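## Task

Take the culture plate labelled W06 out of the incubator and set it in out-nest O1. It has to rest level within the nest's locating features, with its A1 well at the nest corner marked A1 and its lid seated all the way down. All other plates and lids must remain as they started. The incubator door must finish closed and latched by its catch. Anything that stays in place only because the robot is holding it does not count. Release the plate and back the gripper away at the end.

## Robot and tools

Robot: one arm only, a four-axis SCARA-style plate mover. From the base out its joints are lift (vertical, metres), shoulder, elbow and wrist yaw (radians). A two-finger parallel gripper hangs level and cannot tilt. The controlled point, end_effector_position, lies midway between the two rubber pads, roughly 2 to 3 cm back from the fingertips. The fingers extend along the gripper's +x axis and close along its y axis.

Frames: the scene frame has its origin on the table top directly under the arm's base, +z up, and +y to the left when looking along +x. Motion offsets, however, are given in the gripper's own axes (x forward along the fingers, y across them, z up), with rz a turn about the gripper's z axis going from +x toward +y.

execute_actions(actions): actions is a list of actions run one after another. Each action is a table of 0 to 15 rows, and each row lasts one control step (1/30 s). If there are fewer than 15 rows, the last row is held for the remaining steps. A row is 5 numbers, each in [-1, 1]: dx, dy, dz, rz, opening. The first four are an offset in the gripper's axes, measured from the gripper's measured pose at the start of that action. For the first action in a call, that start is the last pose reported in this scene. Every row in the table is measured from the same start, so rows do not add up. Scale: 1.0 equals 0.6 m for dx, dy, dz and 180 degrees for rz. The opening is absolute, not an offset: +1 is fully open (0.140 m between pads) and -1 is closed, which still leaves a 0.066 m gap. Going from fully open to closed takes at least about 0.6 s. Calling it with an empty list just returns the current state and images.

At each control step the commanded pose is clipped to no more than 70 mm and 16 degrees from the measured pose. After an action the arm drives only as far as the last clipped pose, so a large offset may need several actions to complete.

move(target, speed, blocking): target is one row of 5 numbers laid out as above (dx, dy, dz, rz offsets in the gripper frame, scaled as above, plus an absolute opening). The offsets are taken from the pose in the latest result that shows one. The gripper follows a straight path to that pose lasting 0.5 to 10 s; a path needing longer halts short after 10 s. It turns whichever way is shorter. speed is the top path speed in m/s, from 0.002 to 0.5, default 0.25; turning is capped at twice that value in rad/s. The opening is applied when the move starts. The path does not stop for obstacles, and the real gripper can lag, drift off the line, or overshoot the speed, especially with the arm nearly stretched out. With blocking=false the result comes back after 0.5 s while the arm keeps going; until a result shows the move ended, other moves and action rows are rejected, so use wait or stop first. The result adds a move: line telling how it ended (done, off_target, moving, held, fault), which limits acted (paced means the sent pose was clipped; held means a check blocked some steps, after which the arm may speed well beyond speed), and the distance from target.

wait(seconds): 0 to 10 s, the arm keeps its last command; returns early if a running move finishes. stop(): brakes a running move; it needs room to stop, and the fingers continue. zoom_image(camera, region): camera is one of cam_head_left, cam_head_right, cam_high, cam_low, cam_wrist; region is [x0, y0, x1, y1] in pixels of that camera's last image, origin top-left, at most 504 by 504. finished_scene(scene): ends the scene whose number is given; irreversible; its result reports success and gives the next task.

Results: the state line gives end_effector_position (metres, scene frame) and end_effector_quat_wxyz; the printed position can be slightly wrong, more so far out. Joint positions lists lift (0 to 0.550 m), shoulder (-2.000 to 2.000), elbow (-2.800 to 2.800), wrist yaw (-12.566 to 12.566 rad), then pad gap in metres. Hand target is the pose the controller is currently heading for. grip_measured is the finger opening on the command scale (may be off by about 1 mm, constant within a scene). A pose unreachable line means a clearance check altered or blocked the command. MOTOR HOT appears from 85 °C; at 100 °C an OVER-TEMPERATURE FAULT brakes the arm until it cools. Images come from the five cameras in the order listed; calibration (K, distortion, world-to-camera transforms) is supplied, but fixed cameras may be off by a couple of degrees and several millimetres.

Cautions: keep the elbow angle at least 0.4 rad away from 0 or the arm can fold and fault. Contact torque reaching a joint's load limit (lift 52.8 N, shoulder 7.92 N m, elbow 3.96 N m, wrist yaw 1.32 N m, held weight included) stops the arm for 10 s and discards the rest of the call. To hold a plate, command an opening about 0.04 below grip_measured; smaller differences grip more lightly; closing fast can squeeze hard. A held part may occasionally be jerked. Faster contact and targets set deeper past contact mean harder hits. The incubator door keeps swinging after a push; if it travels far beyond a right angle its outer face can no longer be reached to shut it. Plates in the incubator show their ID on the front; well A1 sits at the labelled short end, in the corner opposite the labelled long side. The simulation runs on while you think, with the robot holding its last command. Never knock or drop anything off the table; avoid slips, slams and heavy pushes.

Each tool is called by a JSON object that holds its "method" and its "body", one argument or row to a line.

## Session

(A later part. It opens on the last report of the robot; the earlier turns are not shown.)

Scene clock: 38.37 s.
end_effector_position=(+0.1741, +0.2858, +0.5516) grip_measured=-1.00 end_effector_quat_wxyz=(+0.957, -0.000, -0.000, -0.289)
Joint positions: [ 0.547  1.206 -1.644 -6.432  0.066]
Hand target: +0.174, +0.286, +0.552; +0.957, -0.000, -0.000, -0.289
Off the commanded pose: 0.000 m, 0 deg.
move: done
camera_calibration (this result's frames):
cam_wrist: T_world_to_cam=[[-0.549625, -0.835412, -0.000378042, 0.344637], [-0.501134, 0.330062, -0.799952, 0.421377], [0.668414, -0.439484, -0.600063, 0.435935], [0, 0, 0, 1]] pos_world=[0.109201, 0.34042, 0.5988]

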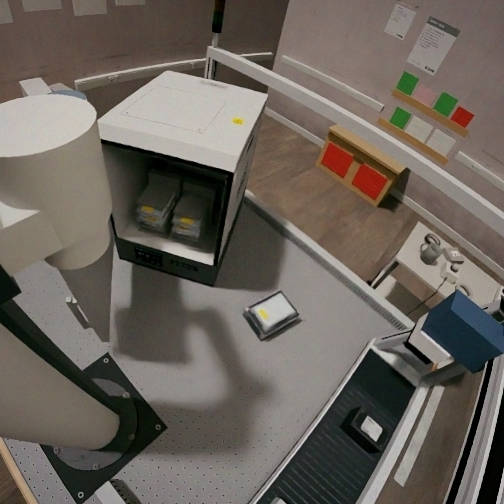

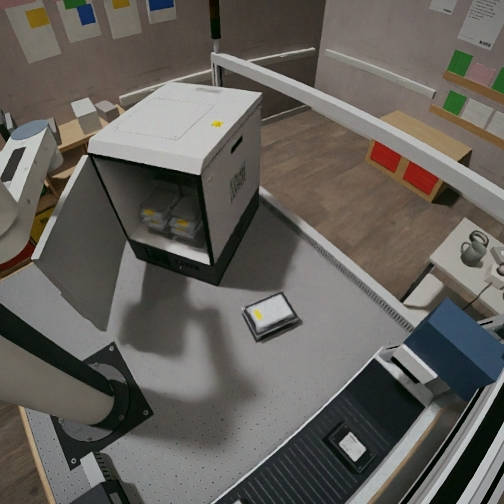

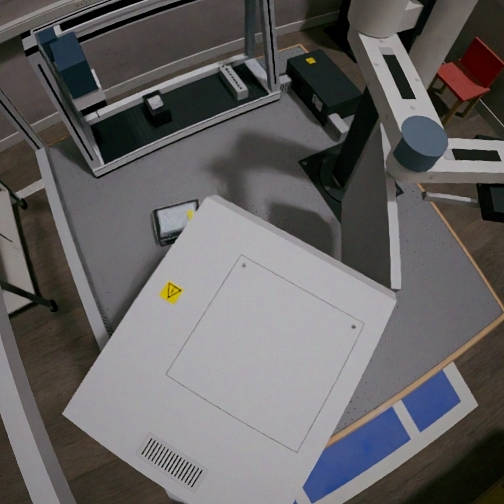

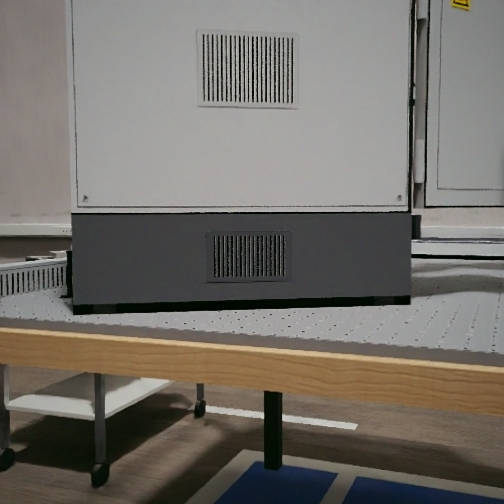

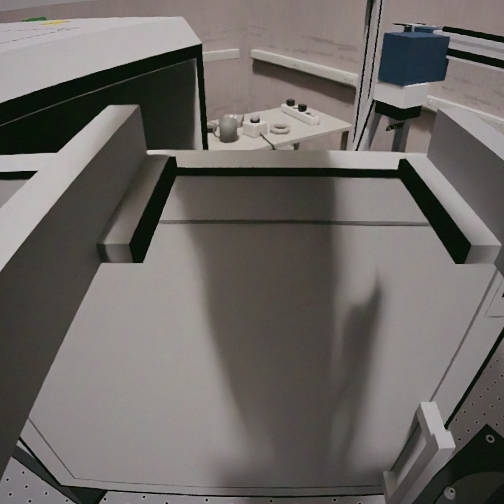

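{"method": "move", "body": {
  "target": [0.03, 0, -0.085, 0, -1],
  "speed": 0.15
}}

{"method": "move", "body": {
  "target": [0.198, 0.0135, 0, 0.122, -1],
  "speed": 0.06
}}

Scene clock: 39.40 s.
end_effector_position=(+0.1891, +0.2759, +0.5005) grip_measured=-1.00 end_effector_quat_wxyz=(+0.957, -0.000, -0.000, -0.289)
Joint positions: [ 0.496  1.143 -1.566 -6.446  0.066]
Hand target: +0.189, +0.276, +0.501; +0.957, -0.000, -0.000, -0.289
Off the commanded pose: 0.000 m, 0 deg.
move: done
camera_calibration (this result's frames):
cam_wrist: T_world_to_cam=[[-0.549529, -0.835475, -0.000378042, 0.344622], [-0.501172, 0.330005, -0.799952, 0.391363], [0.668465, -0.439407, -0.600063, 0.39085], [0, 0, 0, 1]] pos_world=[0.12425, 0.330514, 0.547737]

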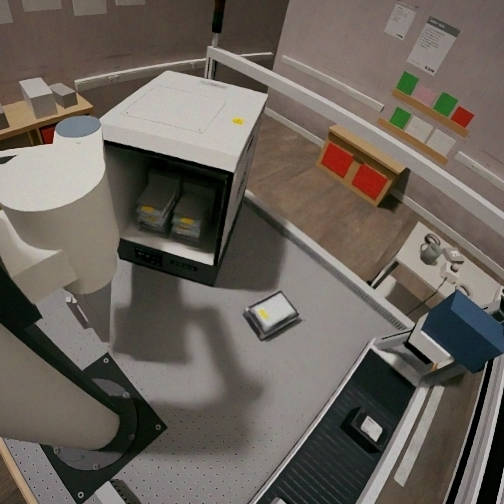

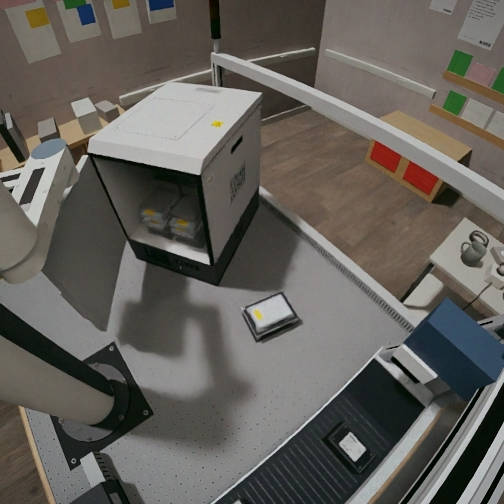

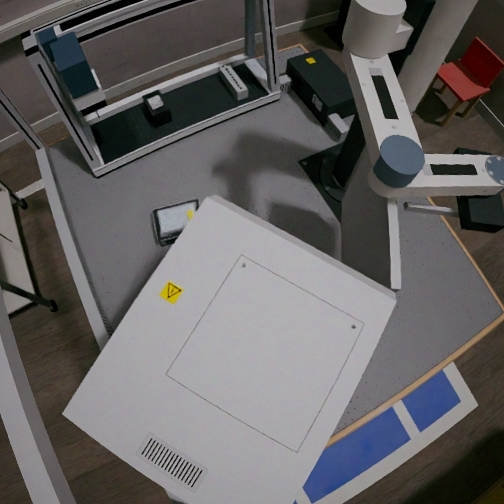

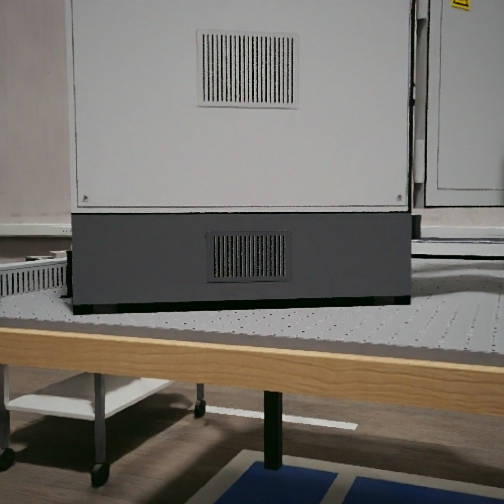

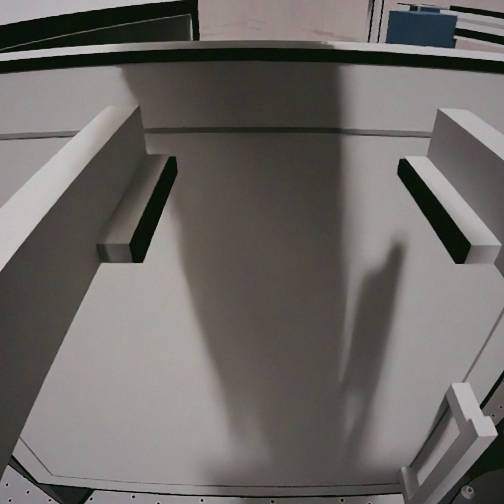

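Scene clock: 42.83 s.
end_effector_position=(+0.2927, +0.2170, +0.5005) grip_measured=-1.00 end_effector_quat_wxyz=(+0.995, -0.000, -0.000, -0.101)
Joint positions: [ 0.496  0.711 -0.974 -6.222  0.066]
Hand target: +0.293, +0.217, +0.501; +0.995, -0.000, -0.000, -0.101
Off the commanded pose: 0.000 m, 0 deg.
move: done
camera_calibration (this result's frames):
cam_wrist: T_world_to_cam=[[-0.197493, -0.980304, -0.000378042, 0.28067], [-0.588185, 0.118805, -0.799952, 0.533999], [0.784242, -0.157763, -0.600063, 0.200741], [0, 0, 0, 1]] pos_world=[0.212091, 0.243369, 0.547737]

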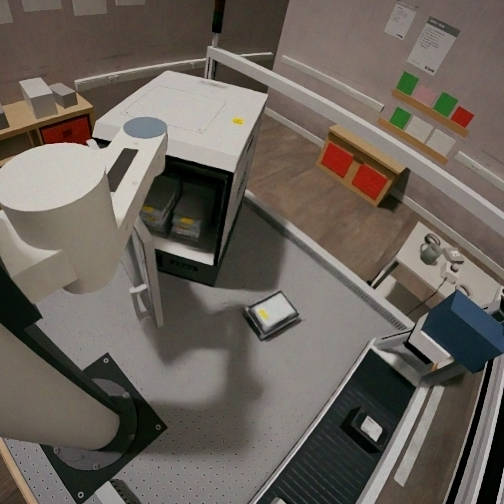

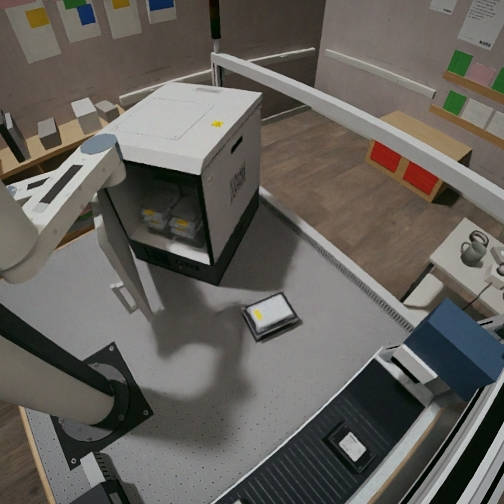

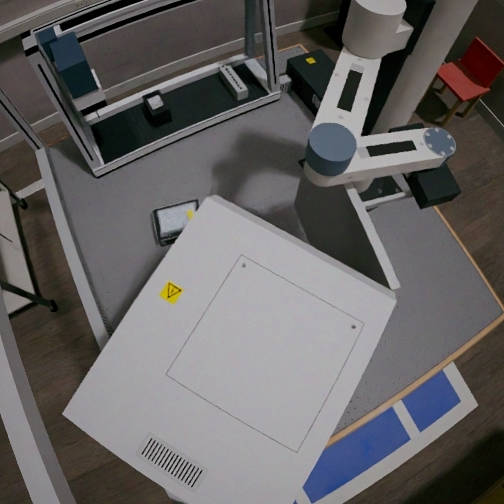

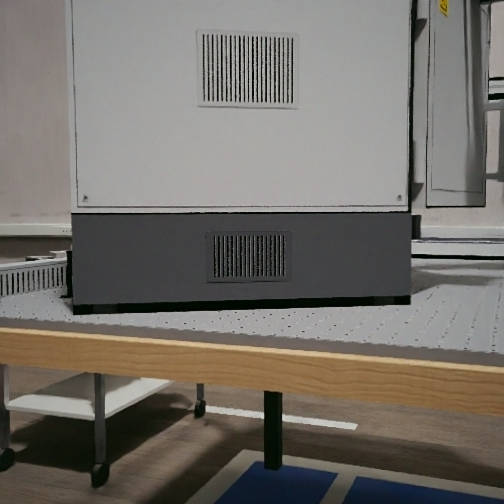

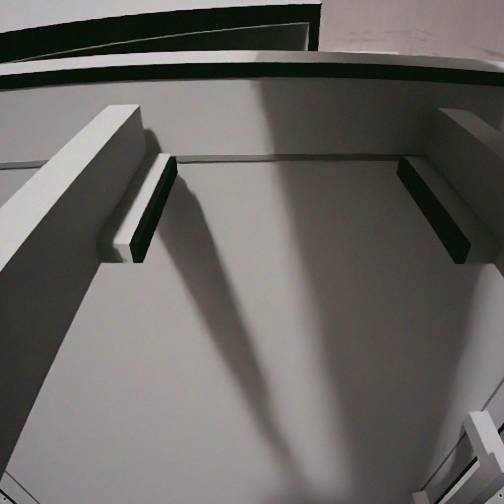

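{"method": "move", "body": {
  "target": [0.153, 0.0135, 0, 0.122, -1],
  "speed": 0.07
}}

{"method": "move", "body": {
  "target": [0.105, 0.007, 0, 0.09, -1],
  "speed": 0.05
}}

Scene clock: 45.87 s.
end_effector_position=(+0.3843, +0.2064, +0.5005) grip_measured=-1.00 end_effector_quat_wxyz=(+0.996, -0.000, -0.000, +0.090)
Joint positions: [ 0.496  0.193 -0.754 -5.543  0.066]
Hand target: +0.384, +0.206, +0.501; +0.996, -0.000, -0.000, +0.090
Off the commanded pose: 0.000 m, 0 deg.
move: done
camera_calibration (this result's frames):
cam_wrist: T_world_to_cam=[[0.182891, -0.983133, -0.000378042, 0.142797], [-0.589997, -0.109449, -0.799952, 0.636971], [0.786418, 0.146527, -0.600063, 0.0635546], [0, 0, 0, 1]] pos_world=[0.299715, 0.200792, 0.547737]

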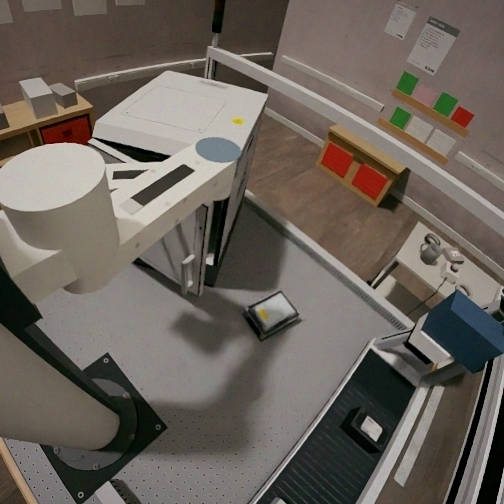

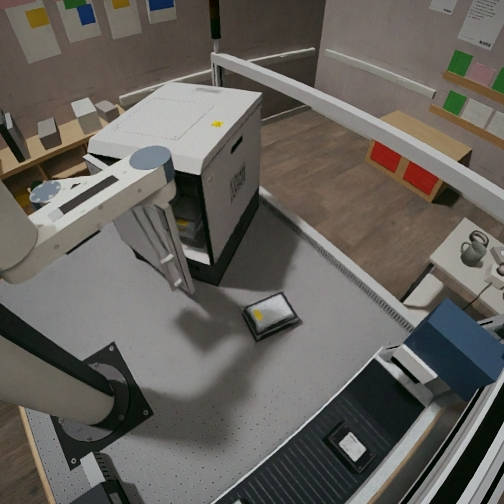

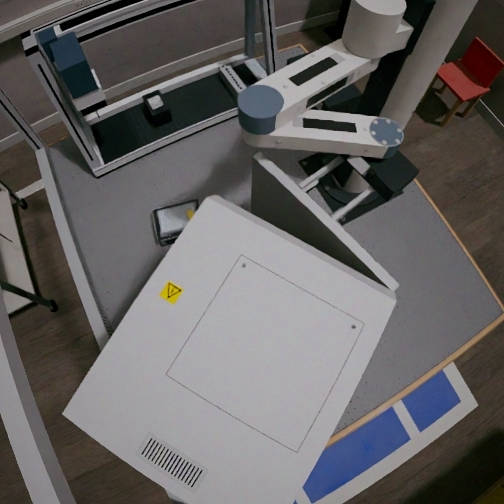

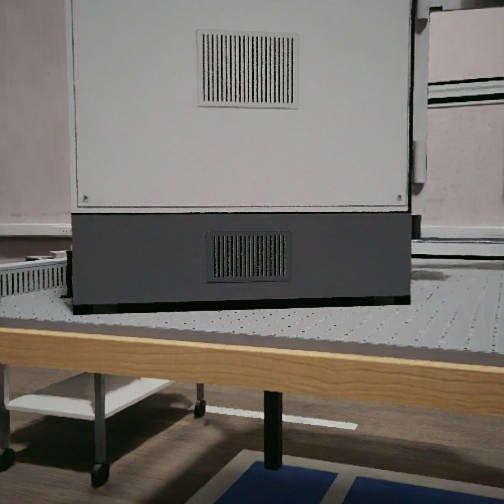

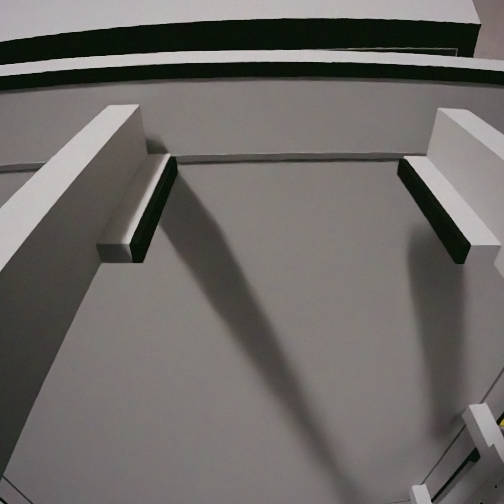

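Scene clock: 48.93 s.
end_effector_position=(+0.4450, +0.2222, +0.5005) grip_measured=-1.00 end_effector_quat_wxyz=(+0.973, -0.000, -0.000, +0.231)
Joint positions: [ 0.496 -0.147 -0.841 -4.829  0.066]
Hand target: +0.446, +0.222, +0.501; +0.973, -0.000, -0.000, +0.229
Off the commanded pose: 0.001 m, 0 deg.
move: done
camera_calibration (this result's frames):
cam_wrist: T_world_to_cam=[[0.452988, -0.891516, -0.000378042, 0.00666674], [-0.535103, -0.271552, -0.799952, 0.686095], [0.713068, 0.362571, -0.600063, -0.00184692], [0, 0, 0, 1]] pos_world=[0.365429, 0.192923, 0.547737]

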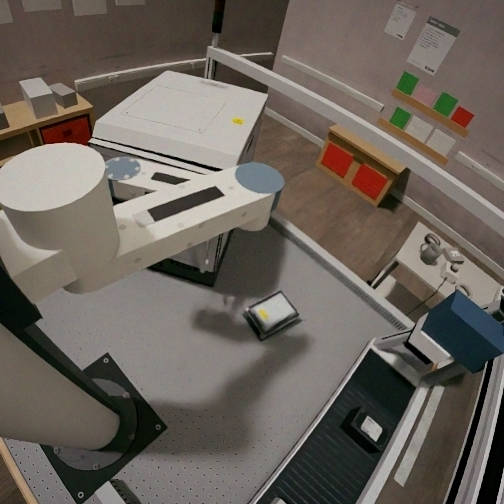

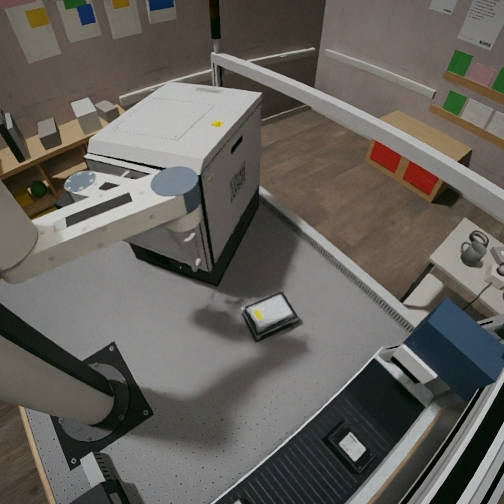

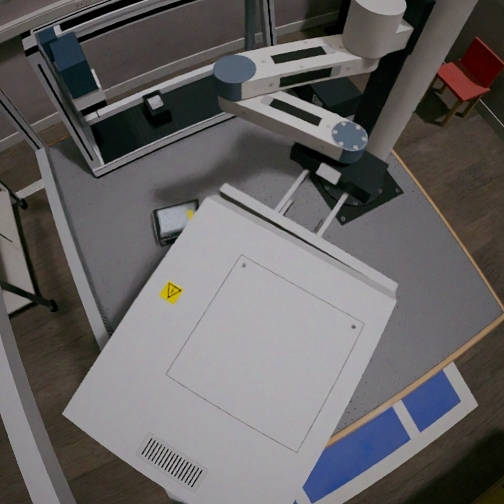

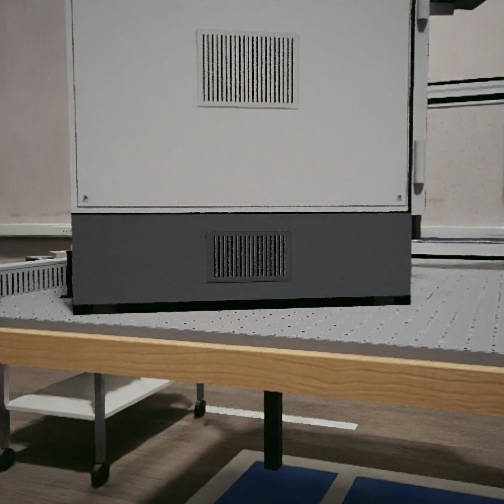

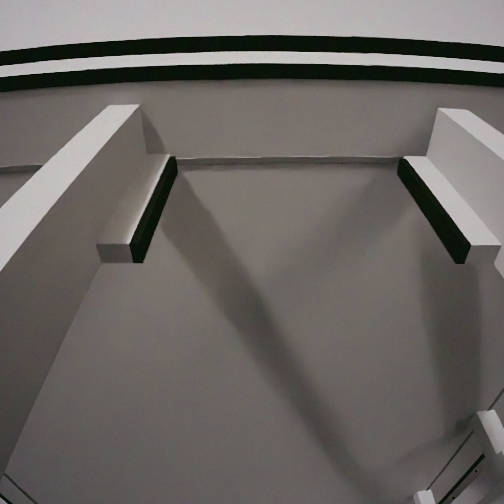

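{"method": "move", "body": {
  "target": [0.016, 0, 0, 0.033, -1],
  "speed": 0.02
}}

Scene clock: 51.83 s.
end_effector_position=(+0.4528, +0.2260, +0.5005) grip_measured=-1.00 end_effector_quat_wxyz=(+0.960, -0.000, -0.000, +0.281)
Joint positions: [ 0.496 -0.219 -0.859 -4.636  0.066]
Hand target: +0.454, +0.226, +0.501; +0.960, -0.000, -0.000, +0.281
Off the commanded pose: 0.001 m, 0 deg.
move: done
camera_calibration (this result's frames):
cam_wrist: T_world_to_cam=[[0.542059, -0.84034, -0.000378042, -0.0453631], [-0.504421, -0.325016, -0.799952, 0.689522], [0.672109, 0.433812, -0.600063, -0.00638326], [0, 0, 0, 1]] pos_world=[0.376689, 0.188754, 0.547737]

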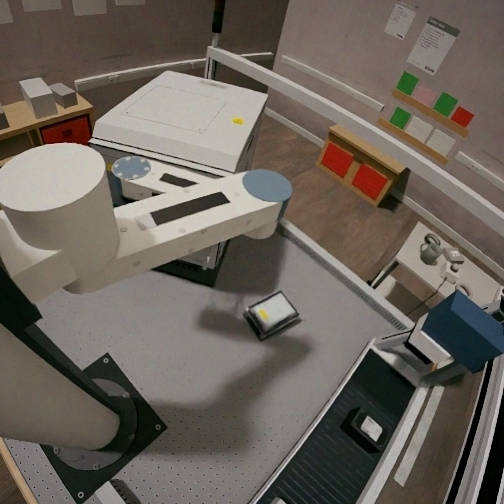

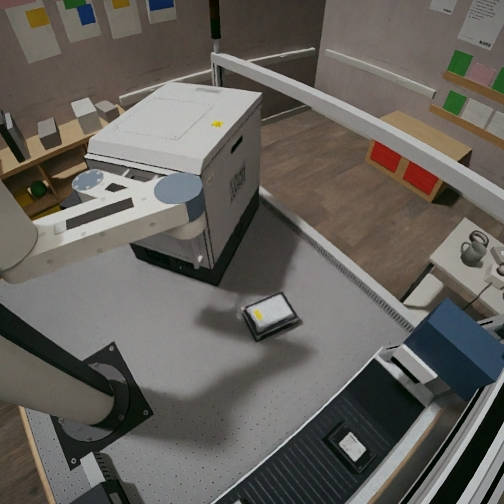

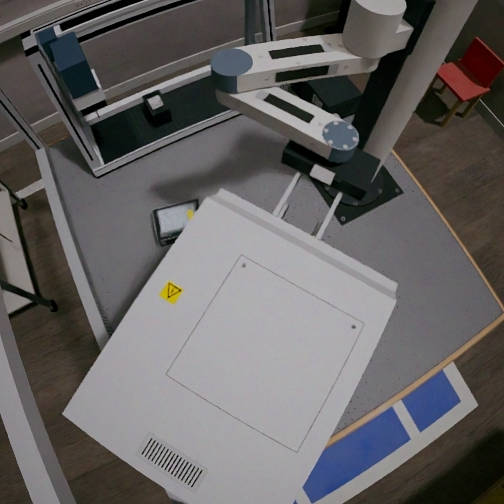

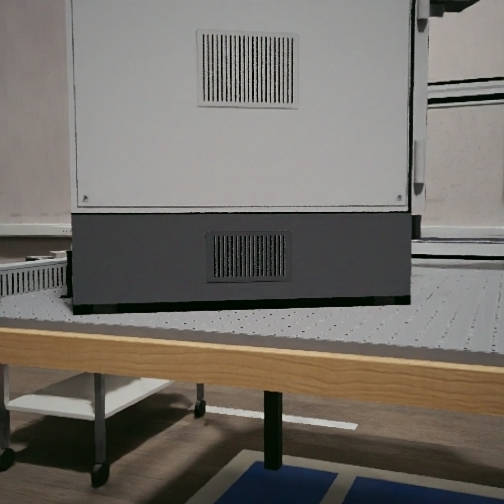

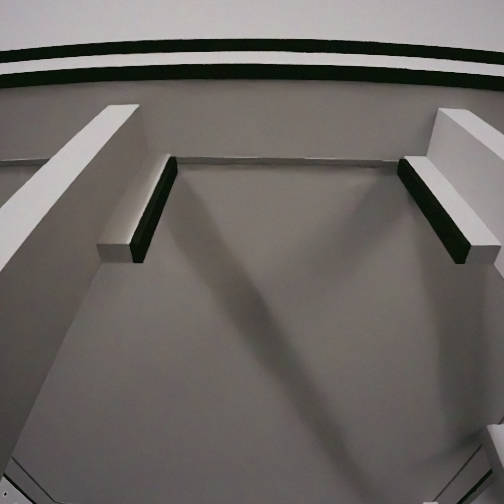

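{"method": "move", "body": {
  "target": [0.006, 0, 0, 0, -1],
  "speed": 0.02
}}

{"method": "move", "body": {
  "target": [-0.08, -0.2, 0, 0, -1],
  "speed": 0.15
}}

{"method": "wait", "body": {
  "seconds": 2
}}

Scene clock: 62.23 s.
end_effector_position=(+0.4527, +0.2261, +0.5005) grip_measured=-1.00 end_effector_quat_wxyz=(+0.960, -0.000, -0.000, +0.280)
Joint positions: [ 0.496 -0.218 -0.859 -4.637  0.066]
Hand target: +0.453, +0.226, +0.501; +0.960, -0.000, -0.000, +0.280
Off the commanded pose: 0.004 m, 0 deg.
TORQUE FAULT: the external load on joint 3 (elbow) reached its load limit, and the arm stopped for 10 seconds. That time counts as 20 of the actions that you can send in this scene. The arm's remaining commands of this call were not run. The arm holds where it stopped, with its grip as last carried out, and accepts commands again: back off and push less far. The arm stops again, at the same cost, whenever a joint's load reaches its limit.
move: fault
camera_calibration (this result's frames):
cam_wrist: T_world_to_cam=[[0.541956, -0.840407, -0.000378042, -0.0451504], [-0.504461, -0.324954, -0.799952, 0.689496], [0.672163, 0.43373, -0.600063, -0.00634916], [0, 0, 0, 1]] pos_world=[0.376561, 0.188863, 0.547737]

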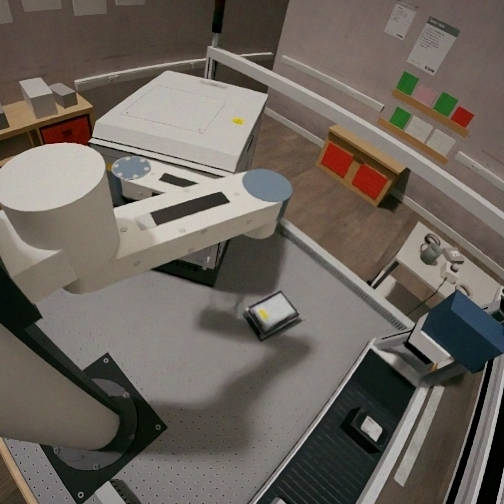

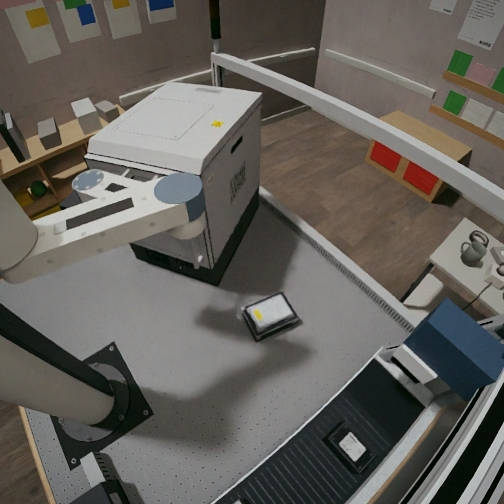

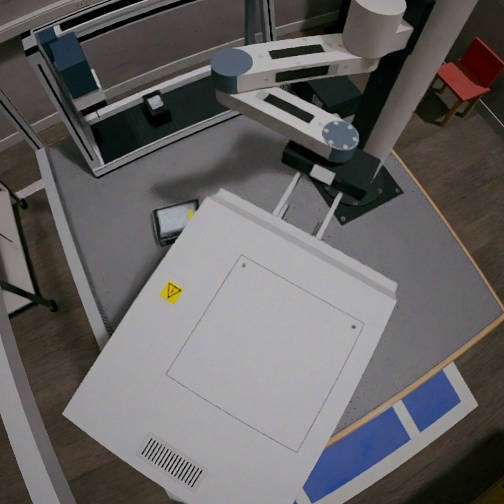

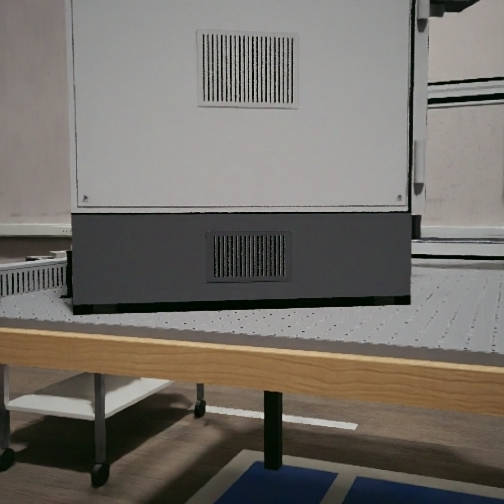

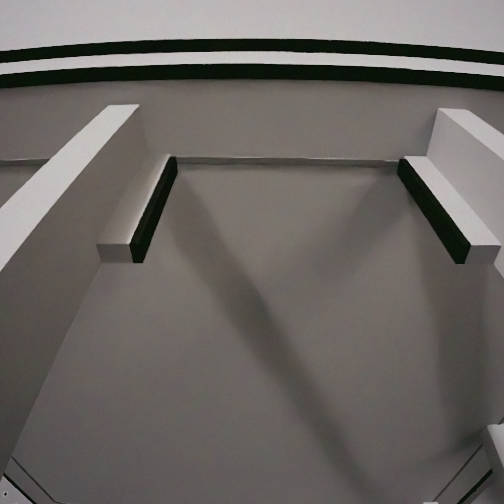

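not run: a fault stop came before this call.

not run: a fault stop came before this call.

{"method": "move", "body": {
  "target": [-0.08, -0.2, 0, 0, -1],
  "speed": 0.15
}}

{"method": "wait", "body": {
  "seconds": 2
}}

Scene clock: 63.50 s.
end_effector_position=(+0.4770, +0.0990, +0.5005) grip_measured=-1.00 end_effector_quat_wxyz=(+0.960, -0.000, -0.000, +0.280)
Joint positions: [ 0.496 -0.882 -0.714 -4.119  0.066]
Hand target: +0.477, +0.099, +0.501; +0.960, -0.000, -0.000, +0.280
Off the commanded pose: 0.000 m, 0 deg.
move: done
camera_calibration (this result's frames):
cam_wrist: T_world_to_cam=[[0.541469, -0.840721, -0.000378042, -0.164861], [-0.504649, -0.324661, -0.799952, 0.660525], [0.672414, 0.43334, -0.600063, 0.0323489], [0, 0, 0, 1]] pos_world=[0.400848, 0.0618269, 0.547737]

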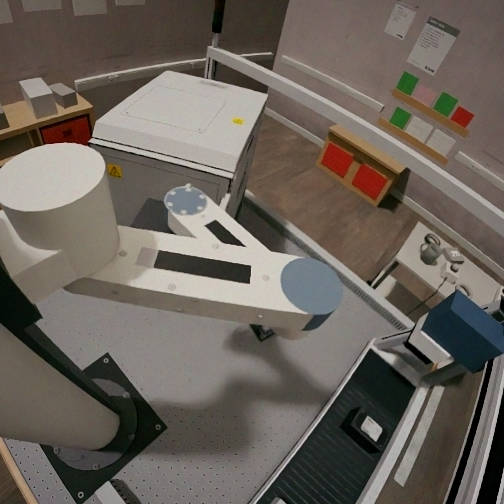

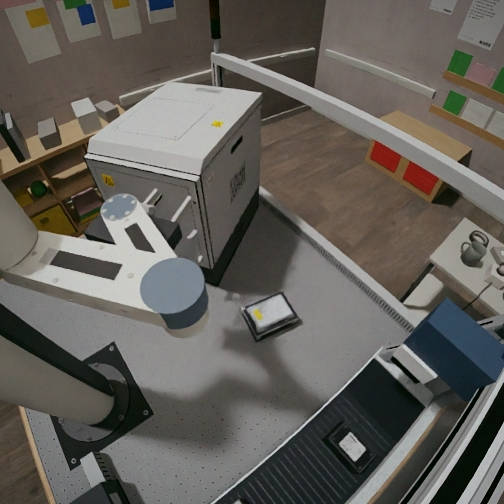

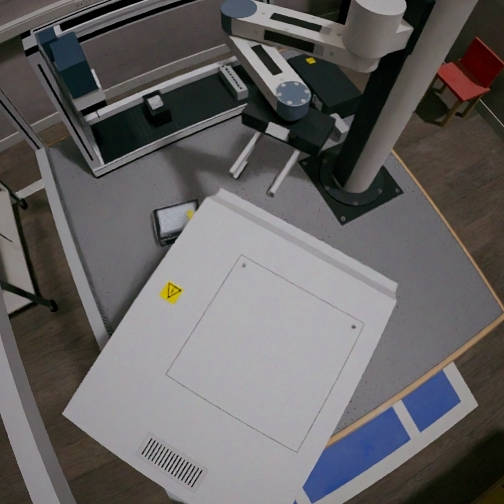

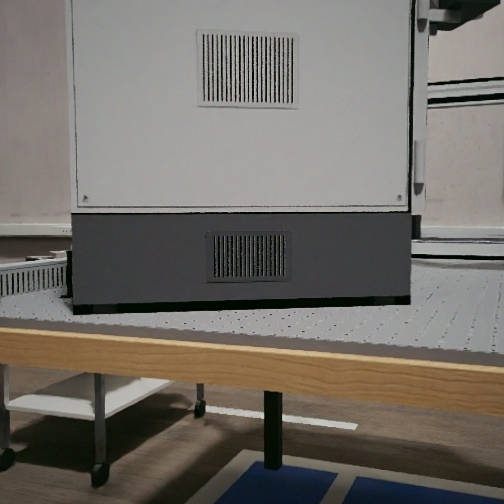

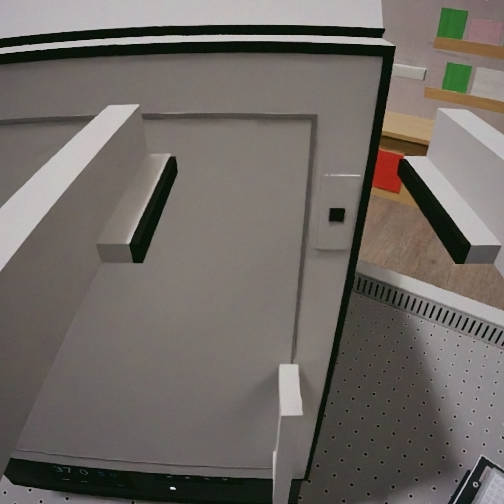

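Scene clock: 65.50 s.
end_effector_position=(+0.4770, +0.0990, +0.5005) grip_measured=-1.00 end_effector_quat_wxyz=(+0.960, -0.000, -0.000, +0.280)
Joint positions: [ 0.496 -0.882 -0.714 -4.119  0.066]
Hand target: +0.477, +0.099, +0.501; +0.960, -0.000, -0.000, +0.280
Off the commanded pose: 0.000 m, 0 deg.
wait: 2.00 s; at rest by 0.17 s
camera_calibration (this result's frames):
cam_wrist: T_world_to_cam=[[0.541514, -0.840692, -0.000378042, -0.164871], [-0.504632, -0.324689, -0.799952, 0.660522], [0.672391, 0.433376, -0.600063, 0.032352], [0, 0, 0, 1]] pos_world=[0.400847, 0.0618378, 0.547737]

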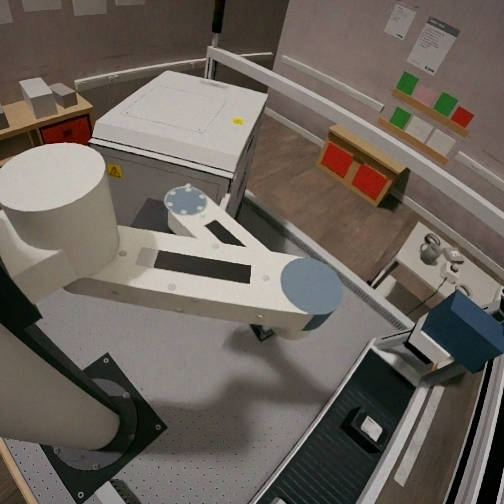

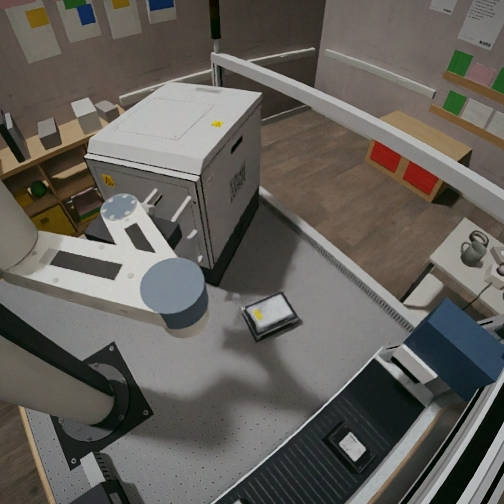

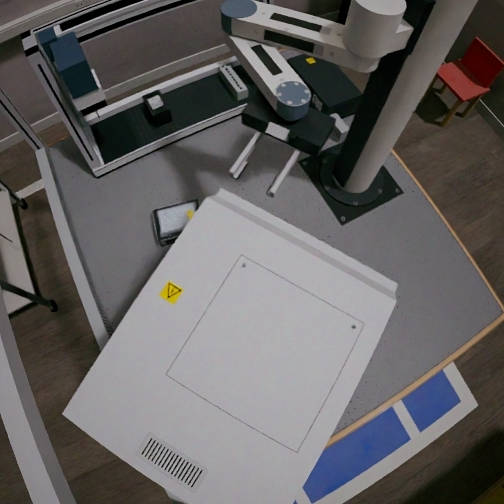

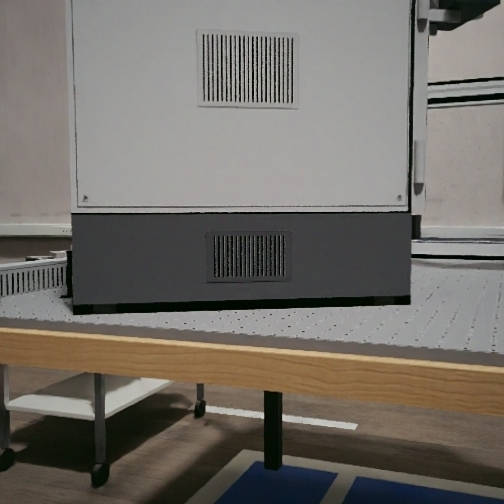

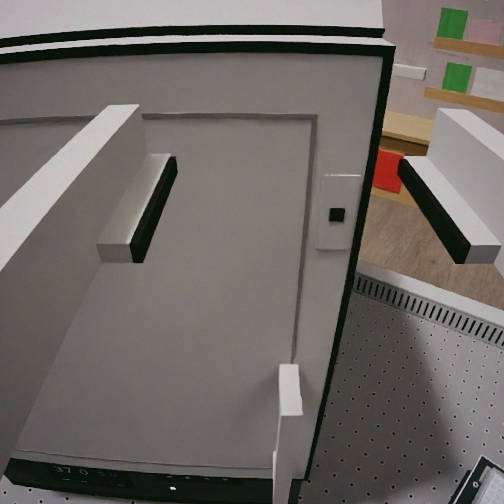

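{"method": "finished_scene", "body": {
  "scene": 1
}}

The scene is finished: the task was done.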